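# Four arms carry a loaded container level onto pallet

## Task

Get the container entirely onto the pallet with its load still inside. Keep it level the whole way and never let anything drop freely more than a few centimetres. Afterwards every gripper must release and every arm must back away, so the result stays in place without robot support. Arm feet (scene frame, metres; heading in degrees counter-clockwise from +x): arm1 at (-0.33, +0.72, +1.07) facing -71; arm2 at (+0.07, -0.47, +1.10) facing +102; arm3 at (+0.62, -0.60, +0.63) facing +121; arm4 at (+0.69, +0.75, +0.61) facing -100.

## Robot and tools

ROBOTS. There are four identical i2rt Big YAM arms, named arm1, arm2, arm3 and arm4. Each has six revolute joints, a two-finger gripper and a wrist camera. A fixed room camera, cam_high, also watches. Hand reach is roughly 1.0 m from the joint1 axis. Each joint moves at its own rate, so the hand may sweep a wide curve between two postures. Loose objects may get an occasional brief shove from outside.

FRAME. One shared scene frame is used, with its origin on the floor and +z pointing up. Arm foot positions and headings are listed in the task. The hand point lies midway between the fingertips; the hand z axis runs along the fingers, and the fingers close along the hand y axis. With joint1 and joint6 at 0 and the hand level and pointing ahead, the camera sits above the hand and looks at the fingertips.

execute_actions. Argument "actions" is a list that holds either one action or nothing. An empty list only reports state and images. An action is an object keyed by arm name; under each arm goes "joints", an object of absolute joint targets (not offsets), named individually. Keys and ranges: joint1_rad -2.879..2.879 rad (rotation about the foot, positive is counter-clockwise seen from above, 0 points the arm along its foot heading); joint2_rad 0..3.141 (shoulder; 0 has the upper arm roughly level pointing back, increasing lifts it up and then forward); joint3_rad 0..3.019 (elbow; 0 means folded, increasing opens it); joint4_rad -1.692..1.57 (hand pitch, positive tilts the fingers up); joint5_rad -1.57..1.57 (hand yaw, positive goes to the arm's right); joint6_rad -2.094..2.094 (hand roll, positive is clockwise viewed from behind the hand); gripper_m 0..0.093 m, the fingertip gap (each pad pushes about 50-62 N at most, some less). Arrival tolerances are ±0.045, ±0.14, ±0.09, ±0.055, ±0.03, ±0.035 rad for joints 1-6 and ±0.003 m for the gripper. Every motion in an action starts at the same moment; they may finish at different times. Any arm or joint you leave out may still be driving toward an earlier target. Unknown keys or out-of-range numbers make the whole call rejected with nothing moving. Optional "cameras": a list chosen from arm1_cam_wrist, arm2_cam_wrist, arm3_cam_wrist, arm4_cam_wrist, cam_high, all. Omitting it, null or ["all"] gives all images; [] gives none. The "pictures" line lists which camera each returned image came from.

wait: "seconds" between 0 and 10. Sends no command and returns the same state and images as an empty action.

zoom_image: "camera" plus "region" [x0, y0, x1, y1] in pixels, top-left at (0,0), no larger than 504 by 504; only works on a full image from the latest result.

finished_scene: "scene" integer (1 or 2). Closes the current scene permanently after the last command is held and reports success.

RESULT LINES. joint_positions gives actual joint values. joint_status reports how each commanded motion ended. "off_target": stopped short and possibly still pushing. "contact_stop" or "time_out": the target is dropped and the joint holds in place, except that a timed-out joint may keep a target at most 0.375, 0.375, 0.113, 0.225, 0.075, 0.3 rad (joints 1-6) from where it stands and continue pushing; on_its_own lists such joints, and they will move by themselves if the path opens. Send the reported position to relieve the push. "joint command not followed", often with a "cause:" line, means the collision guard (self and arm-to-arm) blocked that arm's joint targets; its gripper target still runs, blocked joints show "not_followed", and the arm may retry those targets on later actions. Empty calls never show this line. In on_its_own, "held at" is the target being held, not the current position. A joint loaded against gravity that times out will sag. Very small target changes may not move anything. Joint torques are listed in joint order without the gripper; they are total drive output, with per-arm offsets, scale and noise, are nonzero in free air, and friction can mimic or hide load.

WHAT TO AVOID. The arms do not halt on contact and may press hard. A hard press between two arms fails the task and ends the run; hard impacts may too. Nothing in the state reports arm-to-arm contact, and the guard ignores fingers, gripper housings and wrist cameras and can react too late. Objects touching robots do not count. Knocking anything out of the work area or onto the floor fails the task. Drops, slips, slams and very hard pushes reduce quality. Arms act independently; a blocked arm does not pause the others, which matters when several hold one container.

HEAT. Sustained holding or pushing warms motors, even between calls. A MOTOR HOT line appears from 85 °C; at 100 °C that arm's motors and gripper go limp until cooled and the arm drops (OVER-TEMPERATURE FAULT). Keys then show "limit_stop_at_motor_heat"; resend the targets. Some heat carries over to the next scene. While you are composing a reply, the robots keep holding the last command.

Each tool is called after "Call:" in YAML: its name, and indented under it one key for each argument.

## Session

Call:
execute_actions:
  actions: []

Scene clock: 0.00 s.
Joint torques (N m, as the arm reports them, + toward a larger angle): no reading
Motor temperatures (°C, as the motors report them): arm1=[20 23 28 20 19 21] | arm2=[20 24 24 22 22 21] | arm3=[23 22 27 23 21 22] | arm4=[23 22 29 21 20 22]
arm1.joint_positions: joint1_rad=+0.235 joint2_rad=+0.507 joint3_rad=+1.391 joint4_rad=-1.227 joint5_rad=-0.147 joint6_rad=+0.055 gripper_m=+0.094
arm1.joint_status: not commanded
arm1.hand: x=-0.2022 y=+0.5685 z=+1.6553 quat_wxyz=(-0.540, -0.376, -0.724, +0.210) (m; scene frame)
arm2.joint_positions: joint1_rad=+0.307 joint2_rad=+0.613 joint3_rad=+1.363 joint4_rad=-1.218 joint5_rad=-0.024 joint6_rad=-0.190 gripper_m=+0.094
arm2.joint_status: not commanded
arm2.hand: x=-0.0470 y=-0.2587 z=+1.6595 quat_wxyz=(-0.297, +0.772, -0.353, -0.438) (m; scene frame)
arm3.joint_positions: joint1_rad=-0.042 joint2_rad=+0.578 joint3_rad=+1.359 joint4_rad=-1.381 joint5_rad=-0.161 joint6_rad=+0.306 gripper_m=+0.094
arm3.joint_status: not commanded
arm3.hand: x=+0.4864 y=-0.4158 z=+1.1526 quat_wxyz=(-0.107, +0.706, -0.535, -0.452) (m; scene frame)
arm4.joint_positions: joint1_rad=+0.210 joint2_rad=+0.584 joint3_rad=+1.435 joint4_rad=-1.422 joint5_rad=+0.032 joint6_rad=-0.175 gripper_m=+0.094
arm4.joint_status: not commanded
arm4.hand: x=+0.6919 y=+0.5519 z=+1.1610 quat_wxyz=(-0.304, -0.558, -0.675, +0.376) (m; scene frame)
pictures: arm1_cam_wrist, arm2_cam_wrist, arm3_cam_wrist, arm4_cam_wrist, cam_high
Images, in order (width x height): arm1_cam_wrist 504x504, arm2_cam_wrist 504x504, arm3_cam_wrist 504x504, arm4_cam_wrist 504x504, cam_high 504x504.

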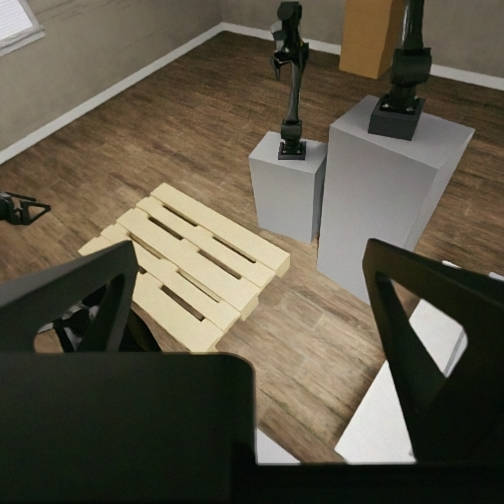

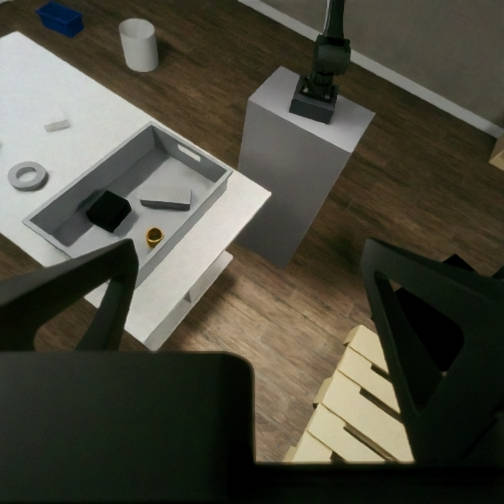

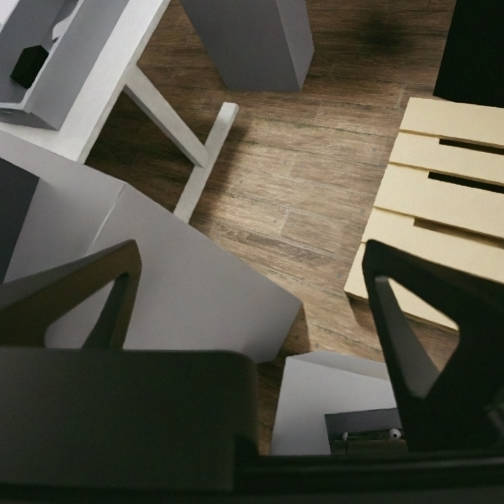

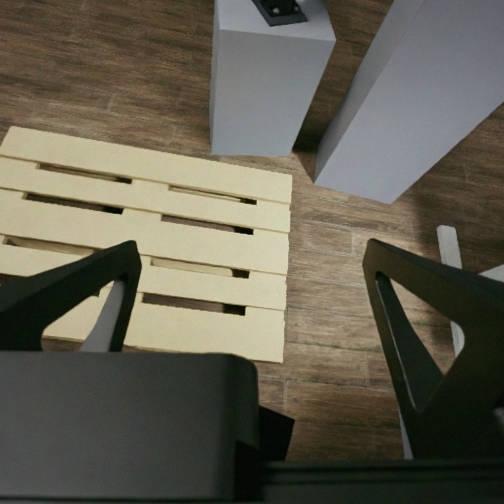

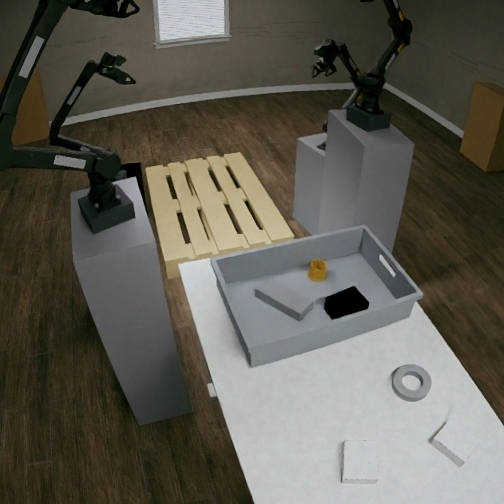

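Call:
execute_actions:
  actions:
    - {"arm1":{"joints":{"joint1_rad":-0.654,"joint2_rad":1.79,"joint3_rad":1.66,"joint4_rad":-1.419,"joint5_rad":0,"joint6_rad":1.255,"gripper_m":0.09}},"arm2":{"joints":{"joint1_rad":-0.061,"joint2_rad":1.60,"joint3_rad":1.42,"joint4_rad":-1.376,"joint5_rad":0,"joint6_rad":1.719,"gripper_m":0.09}},"arm3":{"joints":{"joint1_rad":-0.3,"joint5_rad":0,"joint6_rad":-0.9}},"arm4":{"joints":{"joint1_rad":-0.3,"joint5_rad":0,"joint6_rad":0.7}}}
  cameras: ["arm1_cam_wrist","arm2_cam_wrist","cam_high"]

Scene clock: 15.63 s.
Joint torques (N m, as the arm reports them, + toward a larger angle): arm1=[  0.16 -19.41   9.94   0.19   0.14   0.12] | arm2=[ -0.24 -12.8   12.93  -0.8    0.22   0.2 ] | arm3=[-2.15  0.53  8.8   2.09  0.09 -0.21] | arm4=[ 0.59  2.23 10.32  1.88 -0.2   0.08]
Motor temperatures (°C, as the motors report them): arm1=[20 23 30 20 19 21] | arm2=[20 24 26 22 22 21] | arm3=[23 22 28 23 21 22] | arm4=[23 22 31 21 20 22]
arm1.joint_positions: joint1_rad=-0.665 joint2_rad=+1.792 joint3_rad=+1.645 joint4_rad=-1.406 joint5_rad=-0.002 joint6_rad=+1.243 gripper_m=+0.090
arm1.joint_status: all done
arm1.hand: x=-0.5086 y=+0.1971 z=+1.2512 quat_wxyz=(-0.010, -1.000, +0.003, +0.001) (m; scene frame)
arm2.joint_positions: joint1_rad=-0.059 joint2_rad=+1.586 joint3_rad=+1.395 joint4_rad=-1.361 joint5_rad=-0.003 joint6_rad=+1.704 gripper_m=+0.090
arm2.joint_status: all done
arm2.hand: x=+0.0043 y=-0.0028 z=+1.2959 quat_wxyz=(+0.010, +0.007, -1.000, -0.011) (m; scene frame)
arm3.joint_positions: joint1_rad=-0.289 joint2_rad=+0.578 joint3_rad=+1.359 joint4_rad=-1.381 joint5_rad=-0.003 joint6_rad=-0.885 gripper_m=+0.094
arm3.joint_status: all done
arm3.hand: x=+0.5589 y=-0.3819 z=+1.1517 quat_wxyz=(-0.412, +0.867, -0.190, -0.206) (m; scene frame)
arm4.joint_positions: joint1_rad=-0.291 joint2_rad=+0.584 joint3_rad=+1.435 joint4_rad=-1.422 joint5_rad=+0.003 joint6_rad=+0.684 gripper_m=+0.094
arm4.joint_status: all done
arm4.hand: x=+0.5990 y=+0.5744 z=+1.1611 quat_wxyz=(-0.375, -0.857, -0.180, +0.305) (m; scene frame)
pictures: arm1_cam_wrist, arm2_cam_wrist, cam_high
Images, in order (width x height): arm1_cam_wrist 504x504, arm2_cam_wrist 504x504, cam_high 504x504.

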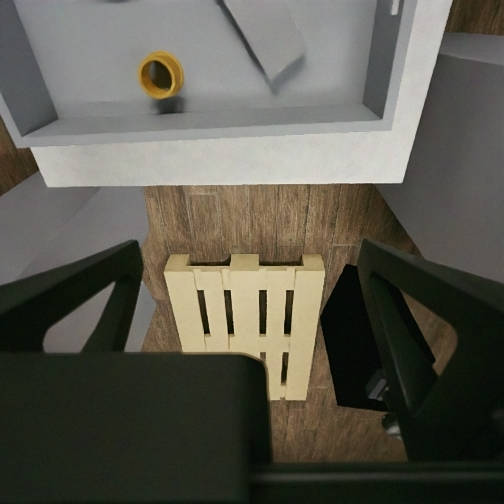

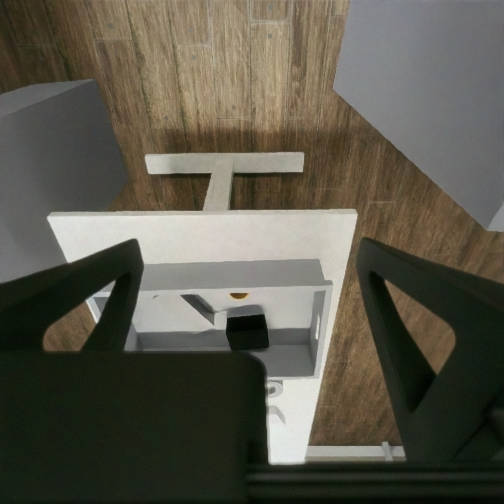

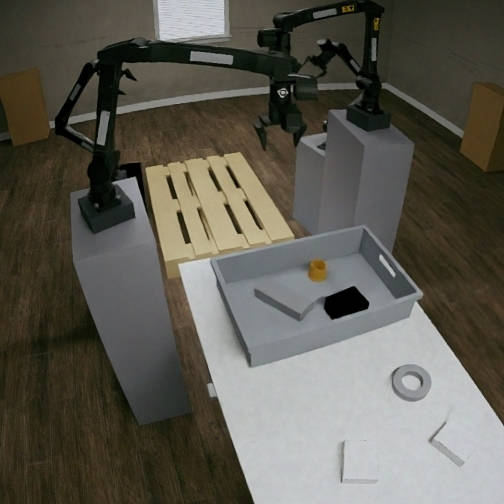

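Call:
zoom_image:
  camera: "arm1_cam_wrist"
  region: [0, 0, 252, 200]

Call:
zoom_image:
  camera: "arm1_cam_wrist"
  region: [252, 0, 504, 200]

Call:
zoom_image:
  camera: "arm2_cam_wrist"
  region: [60, 200, 380, 420]

Region (0, 0, 252, 200) of arm1_cam_wrist's 504x504 image, scaled by 2.000, with more detail than that image has; it fills the top 400 rows of this view, and the rest is white.

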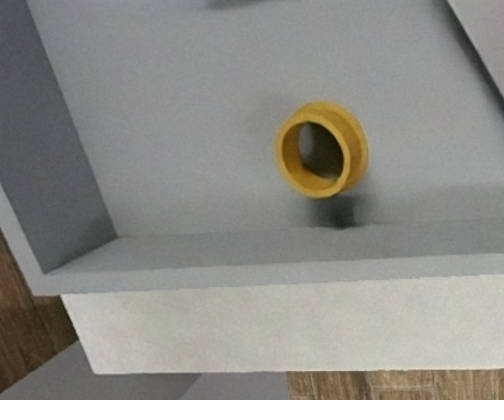

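Region (252, 0, 504, 200) of arm1_cam_wrist's 504x504 image, scaled by 2.000, with more detail than that image has; it fills the top 400 rows of this view, and the rest is white.

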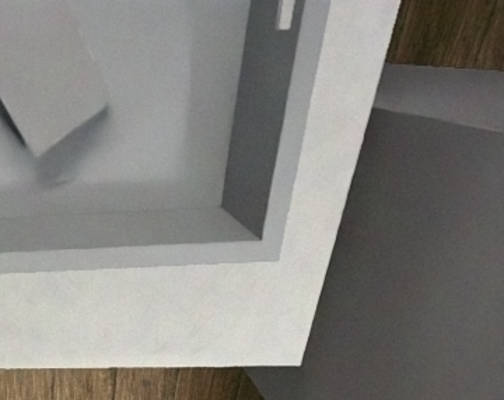

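Region (60, 200, 380, 420) of arm2_cam_wrist's 504x504 image, scaled by 1.575, with more detail than that image has; it fills the top 346 rows of this view, and the rest is white.

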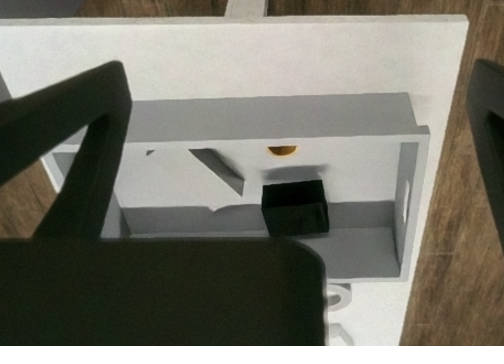

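Call:
execute_actions:
  actions:
    - {"arm1":{"joints":{"joint1_rad":-1.105,"joint2_rad":2.465,"joint3_rad":2.035,"joint4_rad":-1.13,"joint6_rad":-0.82,"gripper_m":0.075}},"arm2":{"joints":{"joint1_rad":0.604,"joint2_rad":2.535,"joint3_rad":2.03,"joint4_rad":-1.06,"joint6_rad":0.768,"gripper_m":0.075}}}
  cameras: ["arm1_cam_wrist","arm2_cam_wrist","cam_high"]

Scene clock: 66.77 s.
Joint torques (N m, as the arm reports them, + toward a larger angle): arm1=[ -1.77 -27.1    9.9    0.79  -0.16  -0.11] | arm2=[  0.4  -26.19  13.21  -0.02   0.13  -0.11] | arm3=[-2.65  0.47  8.82  2.16  0.12 -0.19] | arm4=[ 0.63  2.22 10.32  1.89 -0.2   0.08]
Motor temperatures (°C, as the motors report them): arm1=[20 24 32 20 19 21] | arm2=[20 24 29 22 22 21] | arm3=[23 22 29 23 21 22] | arm4=[23 21 31 21 20 22]
arm1.joint_positions: joint1_rad=-1.096 joint2_rad=+2.462 joint3_rad=+2.010 joint4_rad=-1.133 joint5_rad=+0.002 joint6_rad=-0.808 gripper_m=+0.075
arm1.joint_status: all done
arm1.hand: x=-0.8113 y=+0.2163 z=+0.9698 quat_wxyz=(-0.001, -0.692, -0.722, -0.008) (m; scene frame)
arm2.joint_positions: joint1_rad=+0.599 joint2_rad=+2.547 joint3_rad=+1.986 joint4_rad=-1.063 joint5_rad=-0.001 joint6_rad=+0.782 gripper_m=+0.075
arm2.joint_status: all done
arm2.hand: x=-0.4239 y=+0.0028 z=+0.9498 quat_wxyz=(+0.003, +0.715, -0.699, +0.020) (m; scene frame)
arm3.joint_positions: joint1_rad=-0.289 joint2_rad=+0.578 joint3_rad=+1.359 joint4_rad=-1.381 joint5_rad=-0.003 joint6_rad=-0.886 gripper_m=+0.094
arm3.joint_status: not commanded
arm3.hand: x=+0.5589 y=-0.3819 z=+1.1517 quat_wxyz=(-0.412, +0.867, -0.190, -0.206) (m; scene frame)
arm4.joint_positions: joint1_rad=-0.291 joint2_rad=+0.584 joint3_rad=+1.435 joint4_rad=-1.422 joint5_rad=+0.003 joint6_rad=+0.684 gripper_m=+0.094
arm4.joint_status: not commanded
arm4.hand: x=+0.5990 y=+0.5744 z=+1.1611 quat_wxyz=(-0.375, -0.857, -0.180, +0.305) (m; scene frame)
pictures: arm1_cam_wrist, arm2_cam_wrist, cam_high
Images, in order (width x height): arm1_cam_wrist 504x504, arm2_cam_wrist 504x504, cam_high 504x504.

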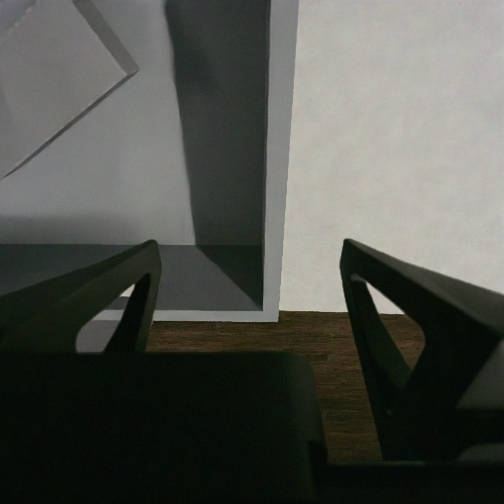

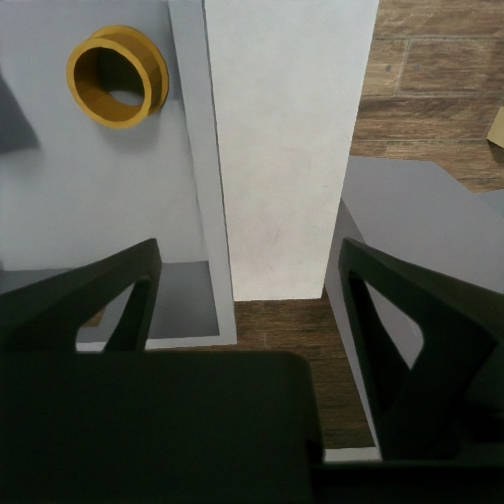

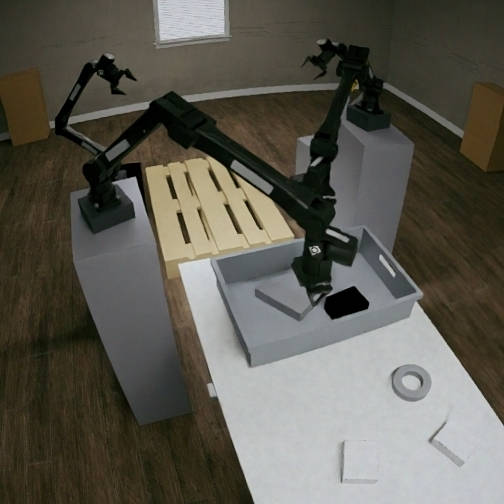

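Call:
execute_actions:
  actions:
    - {"arm1":{"joints":{"joint1_rad":-1.11,"joint2_rad":2.63,"joint3_rad":2.162,"joint4_rad":-1.07}},"arm2":{"joints":{"joint1_rad":0.634,"joint2_rad":2.63,"joint3_rad":2.067,"joint4_rad":-0.945,"joint6_rad":0.805}}}
  cameras: ["arm1_cam_wrist","arm2_cam_wrist"]

Scene clock: 87.43 s.
Joint torques (N m, as the arm reports them, + toward a larger angle): arm1=[ -1.48 -28.53  10.38   1.03  -0.17  -0.12] | arm2=[ -0.33 -22.08  13.09   0.82   0.12   0.2 ] | arm3=[-2.71  0.42  8.77  2.09  0.12 -0.19] | arm4=[ 0.61  2.24 10.32  1.88 -0.2   0.08]
Motor temperatures (°C, as the motors report them): arm1=[20 25 33 20 19 21] | arm2=[20 26 30 22 22 21] | arm3=[23 22 29 23 21 22] | arm4=[23 21 31 21 20 22]
arm1.joint_positions: joint1_rad=-1.096 joint2_rad=+2.630 joint3_rad=+2.131 joint4_rad=-1.079 joint5_rad=+0.002 joint6_rad=-0.808 gripper_m=+0.075
arm1.joint_status: all done
arm1.hand: x=-0.8249 y=+0.2019 z=+0.8949 quat_wxyz=(-0.001, -0.692, -0.722, -0.004) (m; scene frame)
arm2.joint_positions: joint1_rad=+0.636 joint2_rad=+2.581 joint3_rad=+2.027 joint4_rad=-0.961 joint5_rad=-0.001 joint6_rad=+0.791 gripper_m=+0.075
arm2.joint_status: all done
arm2.hand: x=-0.4656 y=+0.0064 z=+0.9404 quat_wxyz=(+0.004, +0.725, -0.688, -0.034) (m; scene frame)
arm3.joint_positions: joint1_rad=-0.289 joint2_rad=+0.578 joint3_rad=+1.359 joint4_rad=-1.381 joint5_rad=-0.003 joint6_rad=-0.886 gripper_m=+0.094
arm3.joint_status: not commanded
arm3.hand: x=+0.5589 y=-0.3819 z=+1.1517 quat_wxyz=(-0.412, +0.867, -0.190, -0.206) (m; scene frame)
arm4.joint_positions: joint1_rad=-0.291 joint2_rad=+0.584 joint3_rad=+1.435 joint4_rad=-1.422 joint5_rad=+0.003 joint6_rad=+0.684 gripper_m=+0.094
arm4.joint_status: not commanded
arm4.hand: x=+0.5990 y=+0.5744 z=+1.1611 quat_wxyz=(-0.375, -0.857, -0.180, +0.305) (m; scene frame)
pictures: arm1_cam_wrist, arm2_cam_wrist
Images, in order (width x height): arm1_cam_wrist 504x504, arm2_cam_wrist 504x504.

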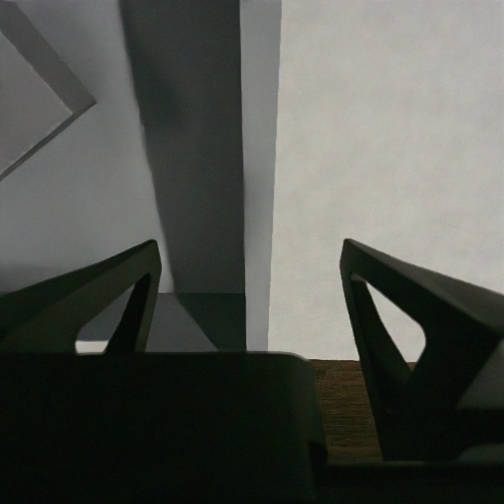

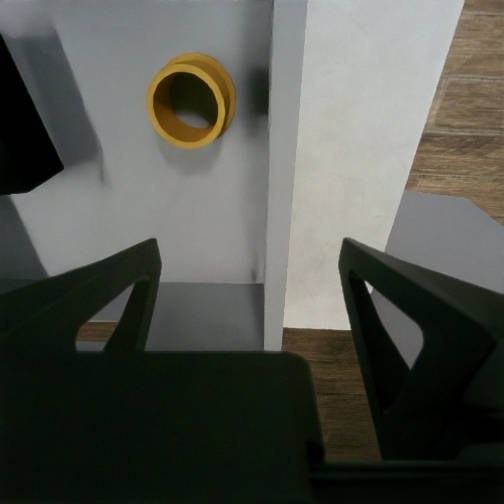

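Call:
execute_actions:
  actions:
    - {"arm1":{"joints":{"joint1_rad":-1.12}},"arm2":{"joints":{"joint1_rad":0.622,"joint2_rad":2.655,"joint4_rad":-0.935}}}
  cameras: ["arm2_cam_wrist"]

Scene clock: 92.30 s.
Joint torques (N m, as the arm reports them, + toward a larger angle): arm1=[ -1.22 -28.66  10.28   0.98  -0.16  -0.12] | arm2=[ -0.76 -21.92  12.88   0.8    0.13   0.2 ] | arm3=[-1.96  0.4   8.82  2.09  0.08 -0.17] | arm4=[ 0.6   2.26 10.32  1.89 -0.2   0.08]
Motor temperatures (°C, as the motors report them): arm1=[20 26 33 20 19 21] | arm2=[20 26 30 22 22 21] | arm3=[23 22 29 23 21 22] | arm4=[23 21 31 21 20 22]
arm1.joint_positions: joint1_rad=-1.109 joint2_rad=+2.630 joint3_rad=+2.131 joint4_rad=-1.079 joint5_rad=+0.002 joint6_rad=-0.808 gripper_m=+0.075
arm1.joint_status: all done
arm1.hand: x=-0.8316 y=+0.2084 z=+0.8949 quat_wxyz=(-0.001, -0.697, -0.717, -0.004) (m; scene frame)
arm2.joint_positions: joint1_rad=+0.629 joint2_rad=+2.606 joint3_rad=+2.027 joint4_rad=-0.951 joint5_rad=-0.001 joint6_rad=+0.791 gripper_m=+0.075
arm2.joint_status: all done
arm2.hand: x=-0.4587 y=+0.0063 z=+0.9230 quat_wxyz=(+0.004, +0.723, -0.691, -0.027) (m; scene frame)
arm3.joint_positions: joint1_rad=-0.289 joint2_rad=+0.578 joint3_rad=+1.359 joint4_rad=-1.381 joint5_rad=-0.003 joint6_rad=-0.886 gripper_m=+0.094
arm3.joint_status: not commanded
arm3.hand: x=+0.5589 y=-0.3819 z=+1.1517 quat_wxyz=(-0.412, +0.867, -0.190, -0.206) (m; scene frame)
arm4.joint_positions: joint1_rad=-0.291 joint2_rad=+0.584 joint3_rad=+1.435 joint4_rad=-1.422 joint5_rad=+0.003 joint6_rad=+0.684 gripper_m=+0.094
arm4.joint_status: not commanded
arm4.hand: x=+0.5990 y=+0.5744 z=+1.1611 quat_wxyz=(-0.375, -0.857, -0.180, +0.305) (m; scene frame)
pictures: arm2_cam_wrist
Images, in order (width x height): arm2_cam_wrist 504x504.

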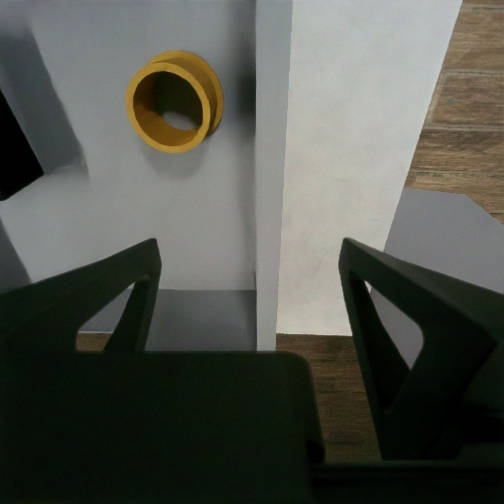

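Call:
execute_actions:
  actions:
    - {"arm1":{"joints":{"joint2_rad":2.70,"joint3_rad":2.198,"joint4_rad":-1.032}},"arm2":{"joints":{"joint2_rad":2.70,"joint3_rad":2.07}}}
  cameras: []

Call:
execute_actions:
  actions:
    - {"arm1":{"joints":{"joint2_rad":2.765,"joint3_rad":2.232,"joint4_rad":-0.997}},"arm2":{"joints":{"joint2_rad":2.77,"joint3_rad":2.107,"joint4_rad":-0.905}}}
  cameras: ["arm1_cam_wrist","arm2_cam_wrist"]

Scene clock: 101.03 s.
Joint torques (N m, as the arm reports them, + toward a larger angle): arm1=[ -1.29 -26.46  10.54   1.14  -0.16  -0.12] | arm2=[ -0.8  -22.42  12.64   0.65   0.12   0.2 ] | arm3=[-2.19  0.52  8.8   2.07  0.1  -0.2 ] | arm4=[ 0.59  2.24 10.32  1.88 -0.2   0.08]
Motor temperatures (°C, as the motors report them): arm1=[20 26 33 20 19 21] | arm2=[20 26 30 22 22 21] | arm3=[23 22 29 23 21 22] | arm4=[23 21 31 21 20 22]
arm1.joint_positions: joint1_rad=-1.109 joint2_rad=+2.681 joint3_rad=+2.163 joint4_rad=-1.045 joint5_rad=+0.002 joint6_rad=-0.808 gripper_m=+0.075
arm1.joint_status: all done
arm1.hand: x=-0.8359 y=+0.2039 z=+0.8699 quat_wxyz=(-0.001, -0.697, -0.717, +0.004) (m; scene frame)
arm2.joint_positions: joint1_rad=+0.629 joint2_rad=+2.660 joint3_rad=+2.028 joint4_rad=-0.950 joint5_rad=-0.001 joint6_rad=+0.791 gripper_m=+0.075
arm2.joint_status: all done
arm2.hand: x=-0.4464 y=-0.0051 z=+0.8866 quat_wxyz=(+0.003, +0.723, -0.691, -0.001) (m; scene frame)
arm3.joint_positions: joint1_rad=-0.289 joint2_rad=+0.578 joint3_rad=+1.359 joint4_rad=-1.381 joint5_rad=-0.003 joint6_rad=-0.886 gripper_m=+0.094
arm3.joint_status: not commanded
arm3.hand: x=+0.5589 y=-0.3819 z=+1.1517 quat_wxyz=(-0.412, +0.867, -0.190, -0.206) (m; scene frame)
arm4.joint_positions: joint1_rad=-0.291 joint2_rad=+0.584 joint3_rad=+1.435 joint4_rad=-1.422 joint5_rad=+0.003 joint6_rad=+0.684 gripper_m=+0.094
arm4.joint_status: not commanded
arm4.hand: x=+0.5990 y=+0.5744 z=+1.1611 quat_wxyz=(-0.375, -0.857, -0.180, +0.305) (m; scene frame)
pictures: none
No camera images: the call's "cameras" was empty. Leave "cameras" out to get every camera's image.

Scene clock: 101.93 s.
Joint torques (N m, as the arm reports them, + toward a larger angle): arm1=[ -1.38 -27.59  10.3    1.13  -0.16  -0.12] | arm2=[ -0.74 -22.61  11.96   0.53   0.12   0.2 ] | arm3=[-2.4   0.56  8.81  2.1   0.1  -0.22] | arm4=[ 0.58  2.25 10.32  1.88 -0.21  0.08]
Motor temperatures (°C, as the motors report them): arm1=[20 26 33 20 19 21] | arm2=[20 26 30 22 22 21] | arm3=[23 22 29 23 21 22] | arm4=[23 21 31 21 20 22]
arm1.joint_positions: joint1_rad=-1.109 joint2_rad=+2.750 joint3_rad=+2.198 joint4_rad=-1.010 joint5_rad=+0.002 joint6_rad=-0.808 gripper_m=+0.075
arm1.joint_status: all done
arm1.hand: x=-0.8359 y=+0.2037 z=+0.8330 quat_wxyz=(-0.001, -0.697, -0.717, +0.004) (m; scene frame)
arm2.joint_positions: joint1_rad=+0.629 joint2_rad=+2.728 joint3_rad=+2.070 joint4_rad=-0.918 joint5_rad=-0.001 joint6_rad=+0.791 gripper_m=+0.075
arm2.joint_status: all done
arm2.hand: x=-0.4488 y=-0.0031 z=+0.8535 quat_wxyz=(+0.004, +0.723, -0.691, -0.004) (m; scene frame)
arm3.joint_positions: joint1_rad=-0.289 joint2_rad=+0.578 joint3_rad=+1.359 joint4_rad=-1.381 joint5_rad=-0.003 joint6_rad=-0.886 gripper_m=+0.094
arm3.joint_status: not commanded
arm3.hand: x=+0.5589 y=-0.3819 z=+1.1517 quat_wxyz=(-0.412, +0.867, -0.190, -0.206) (m; scene frame)
arm4.joint_positions: joint1_rad=-0.291 joint2_rad=+0.584 joint3_rad=+1.435 joint4_rad=-1.422 joint5_rad=+0.003 joint6_rad=+0.684 gripper_m=+0.094
arm4.joint_status: not commanded
arm4.hand: x=+0.5990 y=+0.5744 z=+1.1611 quat_wxyz=(-0.375, -0.857, -0.180, +0.305) (m; scene frame)
pictures: arm1_cam_wrist, arm2_cam_wrist
Images, in order (width x height): arm1_cam_wrist 504x504, arm2_cam_wrist 504x504.

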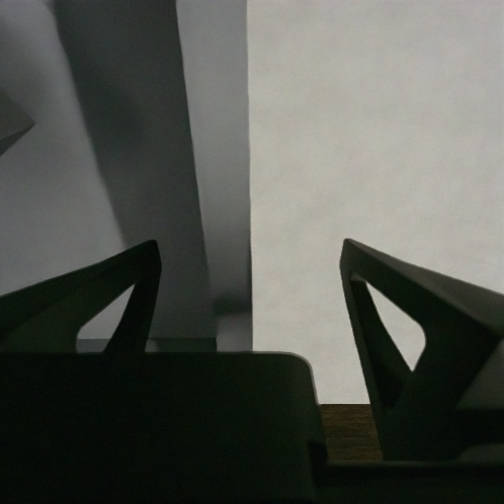

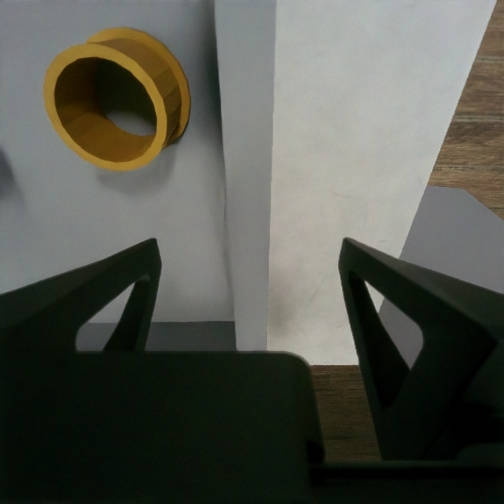

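Call:
execute_actions:
  actions:
    - {"arm1":{"joints":{"joint1_rad":-1.085,"joint2_rad":2.787}},"arm2":{"joints":{"joint2_rad":2.835,"joint3_rad":2.15,"joint4_rad":-0.878}}}
  cameras: ["arm1_cam_wrist","arm2_cam_wrist"]

Scene clock: 107.00 s.
Joint torques (N m, as the arm reports them, + toward a larger angle): arm1=[ -0.44 -26.27  10.17   1.15  -0.17  -0.12] | arm2=[ -0.79 -22.42  12.05   0.56   0.13   0.2 ] | arm3=[-2.29  0.67  8.85  2.2   0.12 -0.2 ] | arm4=[ 0.6   2.25 10.33  1.88 -0.21  0.08]
Motor temperatures (°C, as the motors report them): arm1=[20 26 33 20 19 21] | arm2=[20 26 30 22 22 21] | arm3=[23 22 29 23 21 22] | arm4=[23 21 31 21 20 22]
arm1.joint_positions: joint1_rad=-1.095 joint2_rad=+2.760 joint3_rad=+2.198 joint4_rad=-1.010 joint5_rad=+0.002 joint6_rad=-0.808 gripper_m=+0.075
arm1.joint_status: all done
arm1.hand: x=-0.8261 y=+0.1992 z=+0.8261 quat_wxyz=(-0.001, -0.692, -0.722, -0.001) (m; scene frame)
arm2.joint_positions: joint1_rad=+0.629 joint2_rad=+2.792 joint3_rad=+2.111 joint4_rad=-0.891 joint5_rad=-0.001 joint6_rad=+0.791 gripper_m=+0.075
arm2.joint_status: all done
arm2.hand: x=-0.4497 y=-0.0026 z=+0.8228 quat_wxyz=(+0.004, +0.723, -0.691, -0.006) (m; scene frame)
arm3.joint_positions: joint1_rad=-0.289 joint2_rad=+0.578 joint3_rad=+1.359 joint4_rad=-1.381 joint5_rad=-0.003 joint6_rad=-0.886 gripper_m=+0.094
arm3.joint_status: not commanded
arm3.hand: x=+0.5589 y=-0.3819 z=+1.1517 quat_wxyz=(-0.412, +0.867, -0.190, -0.206) (m; scene frame)
arm4.joint_positions: joint1_rad=-0.291 joint2_rad=+0.584 joint3_rad=+1.435 joint4_rad=-1.422 joint5_rad=+0.003 joint6_rad=+0.684 gripper_m=+0.094
arm4.joint_status: not commanded
arm4.hand: x=+0.5990 y=+0.5744 z=+1.1611 quat_wxyz=(-0.375, -0.857, -0.180, +0.305) (m; scene frame)
pictures: arm1_cam_wrist, arm2_cam_wrist
Images, in order (width x height): arm1_cam_wrist 504x504, arm2_cam_wrist 504x504.

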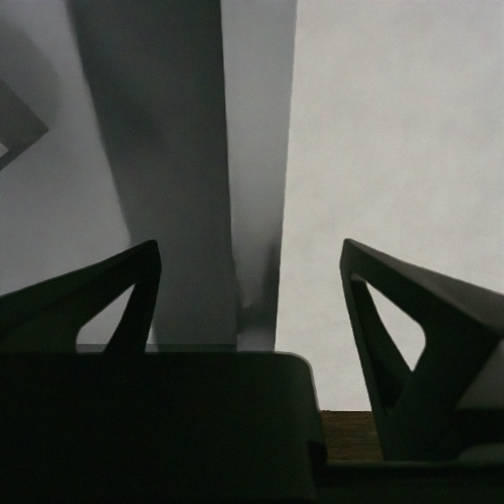

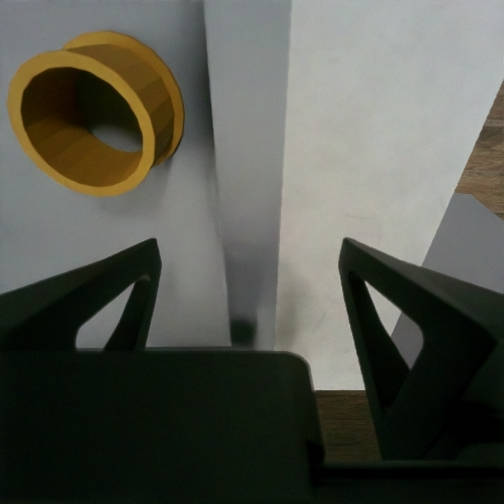

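Call:
execute_actions:
  actions:
    - {"arm1":{"joints":{"gripper_m":0}},"arm2":{"joints":{"gripper_m":0}}}
  cameras: ["arm1_cam_wrist","arm2_cam_wrist"]

Call:
execute_actions:
  actions:
    - {"arm1":{"joints":{"joint1_rad":-1.097,"joint2_rad":2.63,"joint3_rad":2.265,"joint4_rad":-1.01}},"arm2":{"joints":{"joint1_rad":0.629,"joint2_rad":2.65,"joint3_rad":2.18,"joint4_rad":-0.891}}}
  cameras: ["arm1_cam_wrist","arm2_cam_wrist"]

Scene clock: 113.83 s.
Joint torques (N m, as the arm reports them, + toward a larger angle): arm1=[  0.19 -26.68  10.16   1.01  -0.37  -0.11] | arm2=[ -0.75 -22.6   12.03   0.57   0.09   0.2 ] | arm3=[-2.32  0.79  8.79  2.17  0.11 -0.2 ] | arm4=[ 0.62  2.24 10.32  1.88 -0.21  0.08]
Motor temperatures (°C, as the motors report them): arm1=[20 26 33 20 19 21] | arm2=[20 26 29 22 22 21] | arm3=[23 22 29 23 21 22] | arm4=[23 21 31 21 20 22]
arm1.joint_positions: joint1_rad=-1.095 joint2_rad=+2.761 joint3_rad=+2.199 joint4_rad=-1.006 joint5_rad=+0.007 joint6_rad=-0.809 gripper_m=+0.015
arm1.joint_status: gripper_m off_target (ended at +0.015, target +0.000)
arm1.hand: x=-0.8276 y=+0.1991 z=+0.8259 quat_wxyz=(+0.002, -0.691, -0.722, +0.001) (m; scene frame)
arm2.joint_positions: joint1_rad=+0.629 joint2_rad=+2.792 joint3_rad=+2.111 joint4_rad=-0.891 joint5_rad=-0.001 joint6_rad=+0.790 gripper_m=+0.015
arm2.joint_status: gripper_m off_target (ended at +0.015, target +0.000)
arm2.hand: x=-0.4494 y=-0.0023 z=+0.8228 quat_wxyz=(+0.003, +0.723, -0.691, -0.006) (m; scene frame)
arm3.joint_positions: joint1_rad=-0.289 joint2_rad=+0.578 joint3_rad=+1.359 joint4_rad=-1.381 joint5_rad=-0.003 joint6_rad=-0.886 gripper_m=+0.094
arm3.joint_status: not commanded
arm3.hand: x=+0.5589 y=-0.3819 z=+1.1517 quat_wxyz=(-0.412, +0.867, -0.190, -0.206) (m; scene frame)
arm4.joint_positions: joint1_rad=-0.291 joint2_rad=+0.584 joint3_rad=+1.435 joint4_rad=-1.422 joint5_rad=+0.003 joint6_rad=+0.684 gripper_m=+0.094
arm4.joint_status: not commanded
arm4.hand: x=+0.5990 y=+0.5744 z=+1.1611 quat_wxyz=(-0.375, -0.857, -0.180, +0.305) (m; scene frame)
pictures: arm1_cam_wrist, arm2_cam_wrist
Images, in order (width x height): arm1_cam_wrist 504x504, arm2_cam_wrist 504x504.

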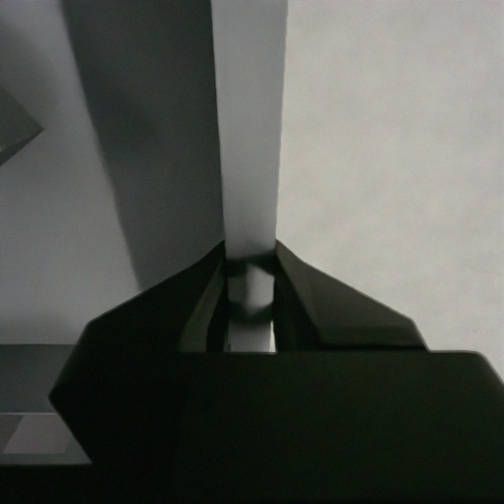

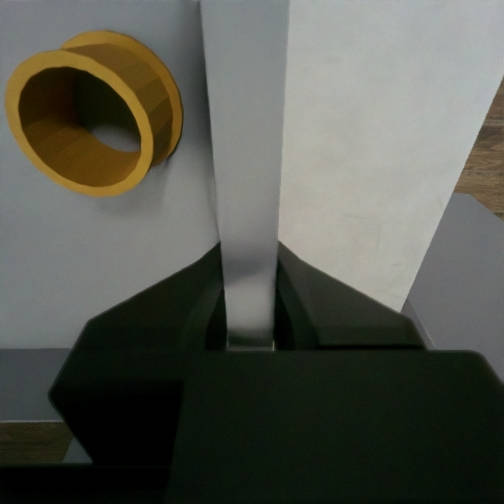

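Scene clock: 114.60 s.
Joint torques (N m, as the arm reports them, + toward a larger angle): arm1=[ -0.72 -40.62  12.61   0.6   -0.39  -0.12] | arm2=[ -0.13 -36.37  14.76   0.     0.1    0.21] | arm3=[-2.68  0.46  8.79  2.11  0.1  -0.17] | arm4=[ 0.61  2.25 10.32  1.88 -0.2   0.08]
Motor temperatures (°C, as the motors report them): arm1=[20 26 33 20 19 21] | arm2=[20 26 30 22 22 21] | arm3=[23 22 29 23 21 22] | arm4=[23 21 31 21 20 22]
arm1.joint_positions: joint1_rad=-1.095 joint2_rad=+2.757 joint3_rad=+2.202 joint4_rad=-1.007 joint5_rad=+0.007 joint6_rad=-0.809 gripper_m=+0.015
arm1.joint_status: all done
arm1.hand: x=-0.8293 y=+0.1972 z=+0.8299 quat_wxyz=(+0.002, -0.691, -0.722, +0.004) (m; scene frame)
arm2.joint_positions: joint1_rad=+0.629 joint2_rad=+2.787 joint3_rad=+2.111 joint4_rad=-0.891 joint5_rad=-0.001 joint6_rad=+0.790 gripper_m=+0.015
arm2.joint_status: all done
arm2.hand: x=-0.4509 y=-0.0009 z=+0.8261 quat_wxyz=(+0.003, +0.723, -0.691, -0.009) (m; scene frame)
arm3.joint_positions: joint1_rad=-0.289 joint2_rad=+0.578 joint3_rad=+1.359 joint4_rad=-1.381 joint5_rad=-0.003 joint6_rad=-0.886 gripper_m=+0.094
arm3.joint_status: not commanded
arm3.hand: x=+0.5589 y=-0.3819 z=+1.1517 quat_wxyz=(-0.412, +0.867, -0.190, -0.206) (m; scene frame)
arm4.joint_positions: joint1_rad=-0.291 joint2_rad=+0.584 joint3_rad=+1.435 joint4_rad=-1.422 joint5_rad=+0.003 joint6_rad=+0.684 gripper_m=+0.094
arm4.joint_status: not commanded
arm4.hand: x=+0.5990 y=+0.5744 z=+1.1611 quat_wxyz=(-0.375, -0.857, -0.180, +0.305) (m; scene frame)
pictures: arm1_cam_wrist, arm2_cam_wrist
Images, in order (width x height): arm1_cam_wrist 504x504, arm2_cam_wrist 504x504.

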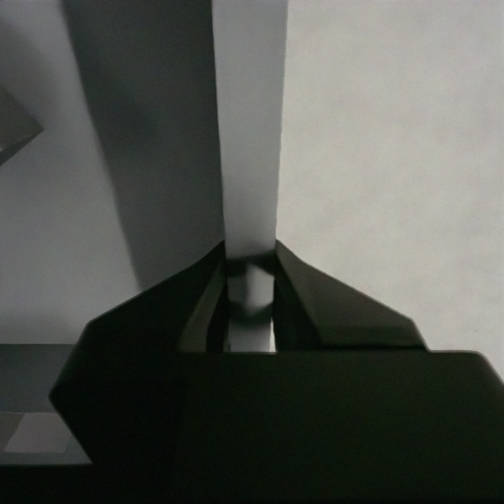

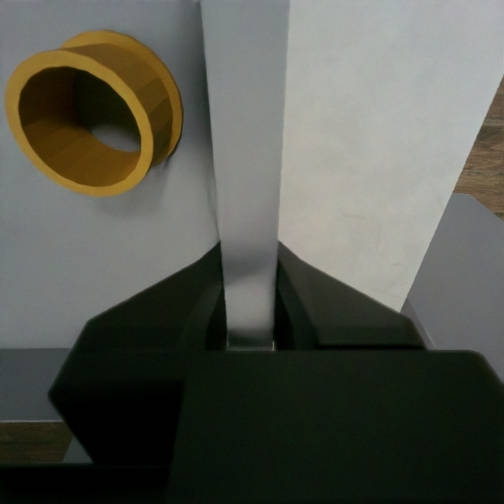

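Call:
execute_actions:
  actions:
    - {"arm1":{"joints":{"joint2_rad":2.592,"joint3_rad":2.25,"joint4_rad":-1.03}},"arm2":{"joints":{"joint2_rad":2.61,"joint3_rad":2.165,"joint4_rad":-0.912}}}
  cameras: ["arm1_cam_wrist","arm2_cam_wrist","cam_high"]

Scene clock: 121.17 s.
Joint torques (N m, as the arm reports them, + toward a larger angle): arm1=[ -0.18 -39.9   11.58   0.4   -0.63   0.09] | arm2=[ -0.49 -36.83  13.69  -0.33   0.63   0.32] | arm3=[-1.94  0.63  8.8   2.08  0.11 -0.2 ] | arm4=[ 0.62  2.23 10.33  1.88 -0.21  0.08]
Motor temperatures (°C, as the motors report them): arm1=[20 28 34 20 19 21] | arm2=[20 27 30 22 22 21] | arm3=[23 22 29 23 21 22] | arm4=[23 21 31 21 20 22]
arm1.joint_positions: joint1_rad=-1.103 joint2_rad=+2.712 joint3_rad=+2.202 joint4_rad=-1.021 joint5_rad=+0.014 joint6_rad=-0.829 gripper_m=+0.015
arm1.joint_status: all done
arm1.hand: x=-0.8429 y=+0.1930 z=+0.8614 quat_wxyz=(+0.006, -0.687, -0.726, +0.020) (m; scene frame)
arm2.joint_positions: joint1_rad=+0.633 joint2_rad=+2.753 joint3_rad=+2.111 joint4_rad=-0.905 joint5_rad=-0.013 joint6_rad=+0.779 gripper_m=+0.015
arm2.joint_status: joint2_rad time_out (moved -0.034 of -0.177); the others done
arm2.on_its_own: joint2_rad reads +2.753 and still pushes toward +2.610 since a time_out
arm2.hand: x=-0.4618 y=+0.0019 z=+0.8492 quat_wxyz=(+0.010, +0.728, -0.685, -0.019) (m; scene frame)
arm3.joint_positions: joint1_rad=-0.289 joint2_rad=+0.578 joint3_rad=+1.359 joint4_rad=-1.381 joint5_rad=-0.003 joint6_rad=-0.886 gripper_m=+0.094
arm3.joint_status: not commanded
arm3.hand: x=+0.5589 y=-0.3819 z=+1.1517 quat_wxyz=(-0.412, +0.867, -0.190, -0.206) (m; scene frame)
arm4.joint_positions: joint1_rad=-0.291 joint2_rad=+0.584 joint3_rad=+1.435 joint4_rad=-1.422 joint5_rad=+0.003 joint6_rad=+0.684 gripper_m=+0.094
arm4.joint_status: not commanded
arm4.hand: x=+0.5990 y=+0.5744 z=+1.1611 quat_wxyz=(-0.375, -0.857, -0.180, +0.305) (m; scene frame)
pictures: arm1_cam_wrist, arm2_cam_wrist, cam_high
Images, in order (width x height): arm1_cam_wrist 504x504, arm2_cam_wrist 504x504, cam_high 504x504.

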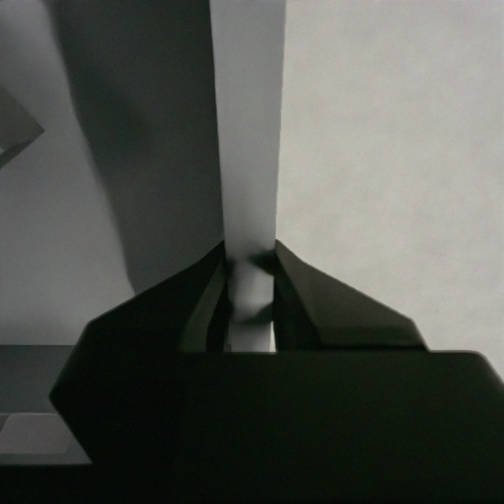

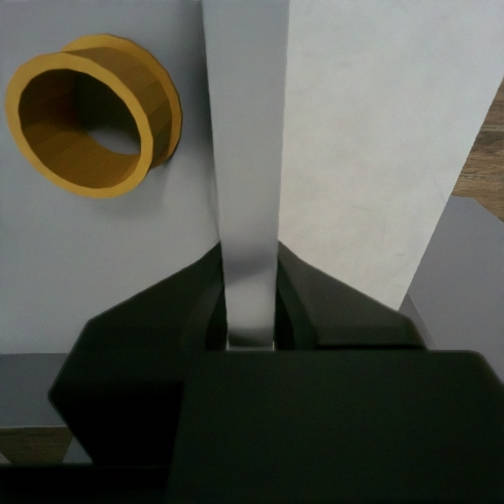

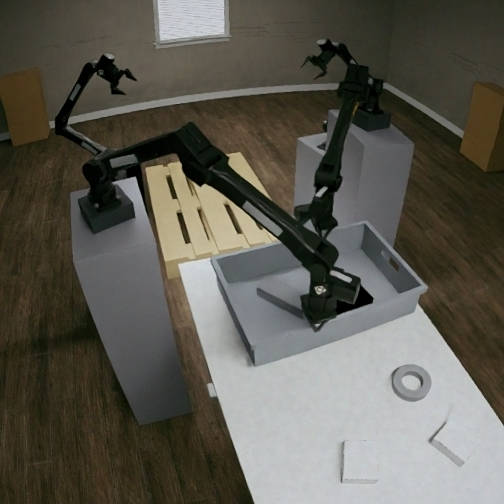

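Call:
execute_actions:
  actions:
    - {"arm1":{"joints":{"joint1_rad":-1.062,"joint2_rad":2.498,"joint3_rad":2.045,"joint4_rad":-0.965,"joint6_rad":-0.76}},"arm2":{"joints":{"joint1_rad":0.595,"joint2_rad":2.512,"joint3_rad":1.975,"joint4_rad":-0.855,"joint6_rad":0.778}}}
  cameras: ["arm1_cam_wrist","arm2_cam_wrist","cam_high"]

Scene clock: 139.93 s.
Joint torques (N m, as the arm reports them, + toward a larger angle): arm1=[  0.25 -37.39   9.71   0.91  -0.29   0.23] | arm2=[ -0.42 -34.6   10.46   0.8    0.3    0.21] | arm3=[-2.25  0.84  8.92  2.11  0.11 -0.18] | arm4=[ 0.61  2.22 10.33  1.89 -0.2   0.08]
Motor temperatures (°C, as the motors report them): arm1=[20 30 35 20 19 21] | arm2=[20 29 30 22 23 21] | arm3=[23 21 29 23 21 22] | arm4=[23 21 31 21 20 22]
arm1.joint_positions: joint1_rad=-1.076 joint2_rad=+2.599 joint3_rad=+2.015 joint4_rad=-0.974 joint5_rad=+0.004 joint6_rad=-0.780 gripper_m=+0.015
arm1.joint_status: all done
arm1.hand: x=-0.8036 y=+0.2036 z=+0.8786 quat_wxyz=(+0.000, -0.695, -0.719, +0.006) (m; scene frame)
arm2.joint_positions: joint1_rad=+0.599 joint2_rad=+2.638 joint3_rad=+1.953 joint4_rad=-0.873 joint5_rad=-0.005 joint6_rad=+0.763 gripper_m=+0.015
arm2.joint_status: all done
arm2.hand: x=-0.4261 y=+0.0038 z=+0.8783 quat_wxyz=(+0.006, +0.722, -0.692, -0.013) (m; scene frame)
arm3.joint_positions: joint1_rad=-0.289 joint2_rad=+0.578 joint3_rad=+1.359 joint4_rad=-1.381 joint5_rad=-0.003 joint6_rad=-0.886 gripper_m=+0.094
arm3.joint_status: not commanded
arm3.hand: x=+0.5589 y=-0.3819 z=+1.1517 quat_wxyz=(-0.412, +0.867, -0.190, -0.206) (m; scene frame)
arm4.joint_positions: joint1_rad=-0.291 joint2_rad=+0.584 joint3_rad=+1.435 joint4_rad=-1.422 joint5_rad=+0.003 joint6_rad=+0.684 gripper_m=+0.094
arm4.joint_status: not commanded
arm4.hand: x=+0.5990 y=+0.5744 z=+1.1611 quat_wxyz=(-0.375, -0.857, -0.180, +0.305) (m; scene frame)
pictures: arm1_cam_wrist, arm2_cam_wrist, cam_high
Images, in order (width x height): arm1_cam_wrist 504x504, arm2_cam_wrist 504x504, cam_high 504x504.

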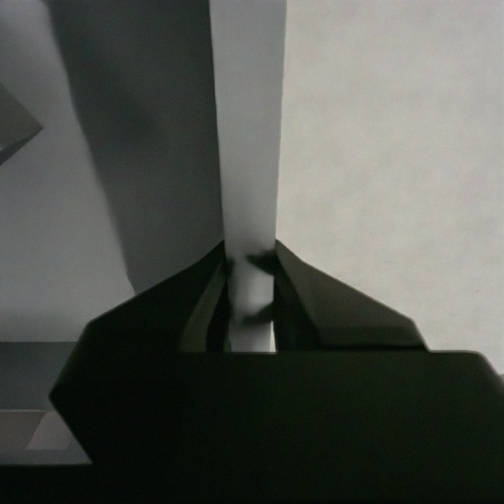

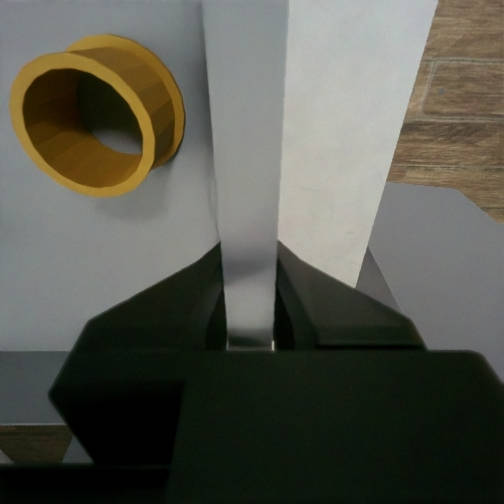

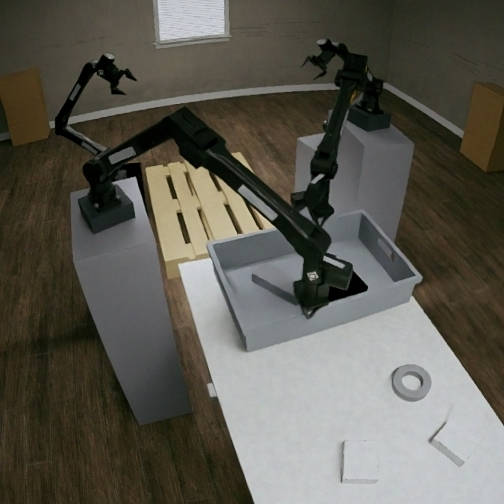

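Call:
execute_actions:
  actions:
    - {"arm1":{"joints":{"joint1_rad":-1.016,"joint2_rad":2.441,"joint3_rad":1.88,"joint4_rad":-0.875,"joint6_rad":-0.703}},"arm2":{"joints":{"joint1_rad":0.554,"joint2_rad":2.47,"joint3_rad":1.83,"joint4_rad":-0.772,"joint6_rad":0.75}}}
  cameras: []

Call:
execute_actions:
  actions:
    - {"arm1":{"joints":{"joint1_rad":-0.936,"joint2_rad":2.341,"joint3_rad":1.642,"joint4_rad":-0.746,"joint6_rad":-0.602}},"arm2":{"joints":{"joint1_rad":0.471,"joint2_rad":2.394,"joint3_rad":1.637,"joint4_rad":-0.662,"joint6_rad":0.686}}}
  cameras: ["arm1_cam_wrist","arm2_cam_wrist","cam_high"]

Scene clock: 151.20 s.
Joint torques (N m, as the arm reports them, + toward a larger angle): arm1=[ -0.19 -35.96   9.86   0.6   -0.29   0.05] | arm2=[  0.27 -33.66   9.69   0.56   0.13   0.16] | arm3=[-2.23  0.67  8.82  2.21  0.08 -0.21] | arm4=[ 0.61  2.2  10.32  1.88 -0.2   0.08]
Motor temperatures (°C, as the motors report them): arm1=[20 30 34 20 19 21] | arm2=[20 29 29 22 23 21] | arm3=[23 21 29 23 21 22] | arm4=[23 21 31 21 20 22]
arm1.joint_positions: joint1_rad=-1.022 joint2_rad=+2.543 joint3_rad=+1.843 joint4_rad=-0.875 joint5_rad=+0.005 joint6_rad=-0.707 gripper_m=+0.015
arm1.joint_status: all done
arm1.hand: x=-0.7505 y=+0.2088 z=+0.8630 quat_wxyz=(+0.001, -0.702, -0.712, -0.002) (m; scene frame)
arm2.joint_positions: joint1_rad=+0.551 joint2_rad=+2.598 joint3_rad=+1.808 joint4_rad=-0.785 joint5_rad=-0.001 joint6_rad=+0.739 gripper_m=+0.015
arm2.joint_status: all done
arm2.hand: x=-0.3778 y=+0.0008 z=+0.8628 quat_wxyz=(+0.004, +0.714, -0.700, -0.005) (m; scene frame)
arm3.joint_positions: joint1_rad=-0.289 joint2_rad=+0.578 joint3_rad=+1.359 joint4_rad=-1.381 joint5_rad=-0.003 joint6_rad=-0.886 gripper_m=+0.094
arm3.joint_status: not commanded
arm3.hand: x=+0.5589 y=-0.3819 z=+1.1517 quat_wxyz=(-0.412, +0.867, -0.190, -0.206) (m; scene frame)
arm4.joint_positions: joint1_rad=-0.291 joint2_rad=+0.584 joint3_rad=+1.435 joint4_rad=-1.422 joint5_rad=+0.003 joint6_rad=+0.684 gripper_m=+0.094
arm4.joint_status: not commanded
arm4.hand: x=+0.5990 y=+0.5744 z=+1.1611 quat_wxyz=(-0.375, -0.857, -0.180, +0.305) (m; scene frame)
pictures: none
No camera images: the call's "cameras" was empty. Leave "cameras" out to get every camera's image.

Scene clock: 152.33 s.
Joint torques (N m, as the arm reports them, + toward a larger angle): arm1=[ -0.11 -33.12   9.     0.71  -0.23   0.06] | arm2=[  0.48 -30.85   9.02   0.84   0.06   0.28] | arm3=[-2.04  0.39  8.85  2.16  0.09 -0.2 ] | arm4=[ 0.59  2.24 10.32  1.87 -0.2   0.08]
Motor temperatures (°C, as the motors report them): arm1=[20 30 34 20 19 21] | arm2=[20 29 29 22 23 21] | arm3=[23 21 29 23 21 22] | arm4=[23 21 31 21 20 22]
arm1.joint_positions: joint1_rad=-0.942 joint2_rad=+2.431 joint3_rad=+1.606 joint4_rad=-0.748 joint5_rad=+0.004 joint6_rad=-0.612 gripper_m=+0.015
arm1.joint_status: all done
arm1.hand: x=-0.6782 y=+0.2189 z=+0.8672 quat_wxyz=(+0.000, -0.707, -0.707, -0.001) (m; scene frame)
arm2.joint_positions: joint1_rad=+0.464 joint2_rad=+2.504 joint3_rad=+1.615 joint4_rad=-0.681 joint5_rad=+0.000 joint6_rad=+0.665 gripper_m=+0.015
arm2.joint_status: all done
arm2.hand: x=-0.3090 y=+0.0055 z=+0.8696 quat_wxyz=(+0.003, +0.709, -0.705, -0.007) (m; scene frame)
arm3.joint_positions: joint1_rad=-0.289 joint2_rad=+0.578 joint3_rad=+1.359 joint4_rad=-1.381 joint5_rad=-0.003 joint6_rad=-0.886 gripper_m=+0.094
arm3.joint_status: not commanded
arm3.hand: x=+0.5589 y=-0.3819 z=+1.1517 quat_wxyz=(-0.412, +0.867, -0.190, -0.206) (m; scene frame)
arm4.joint_positions: joint1_rad=-0.291 joint2_rad=+0.584 joint3_rad=+1.435 joint4_rad=-1.422 joint5_rad=+0.003 joint6_rad=+0.684 gripper_m=+0.094
arm4.joint_status: not commanded
arm4.hand: x=+0.5990 y=+0.5744 z=+1.1611 quat_wxyz=(-0.375, -0.857, -0.180, +0.305) (m; scene frame)
pictures: arm1_cam_wrist, arm2_cam_wrist, cam_high
Images, in order (width x height): arm1_cam_wrist 504x504, arm2_cam_wrist 504x504, cam_high 504x504.

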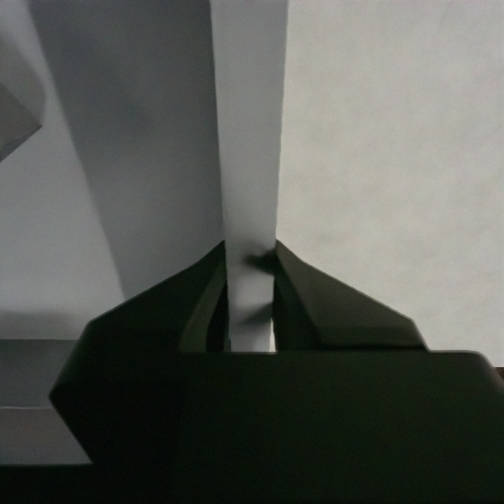

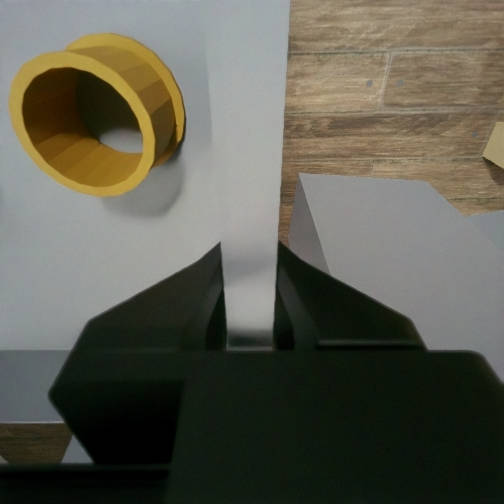

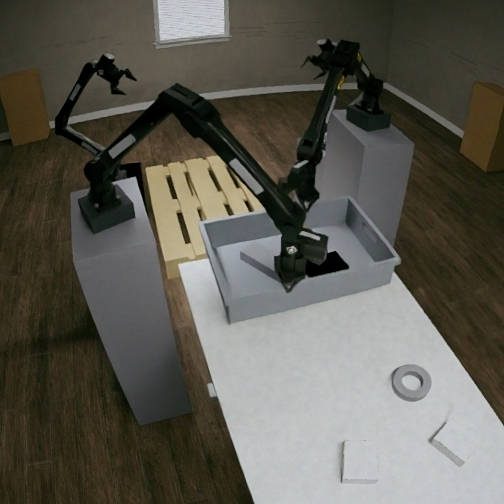

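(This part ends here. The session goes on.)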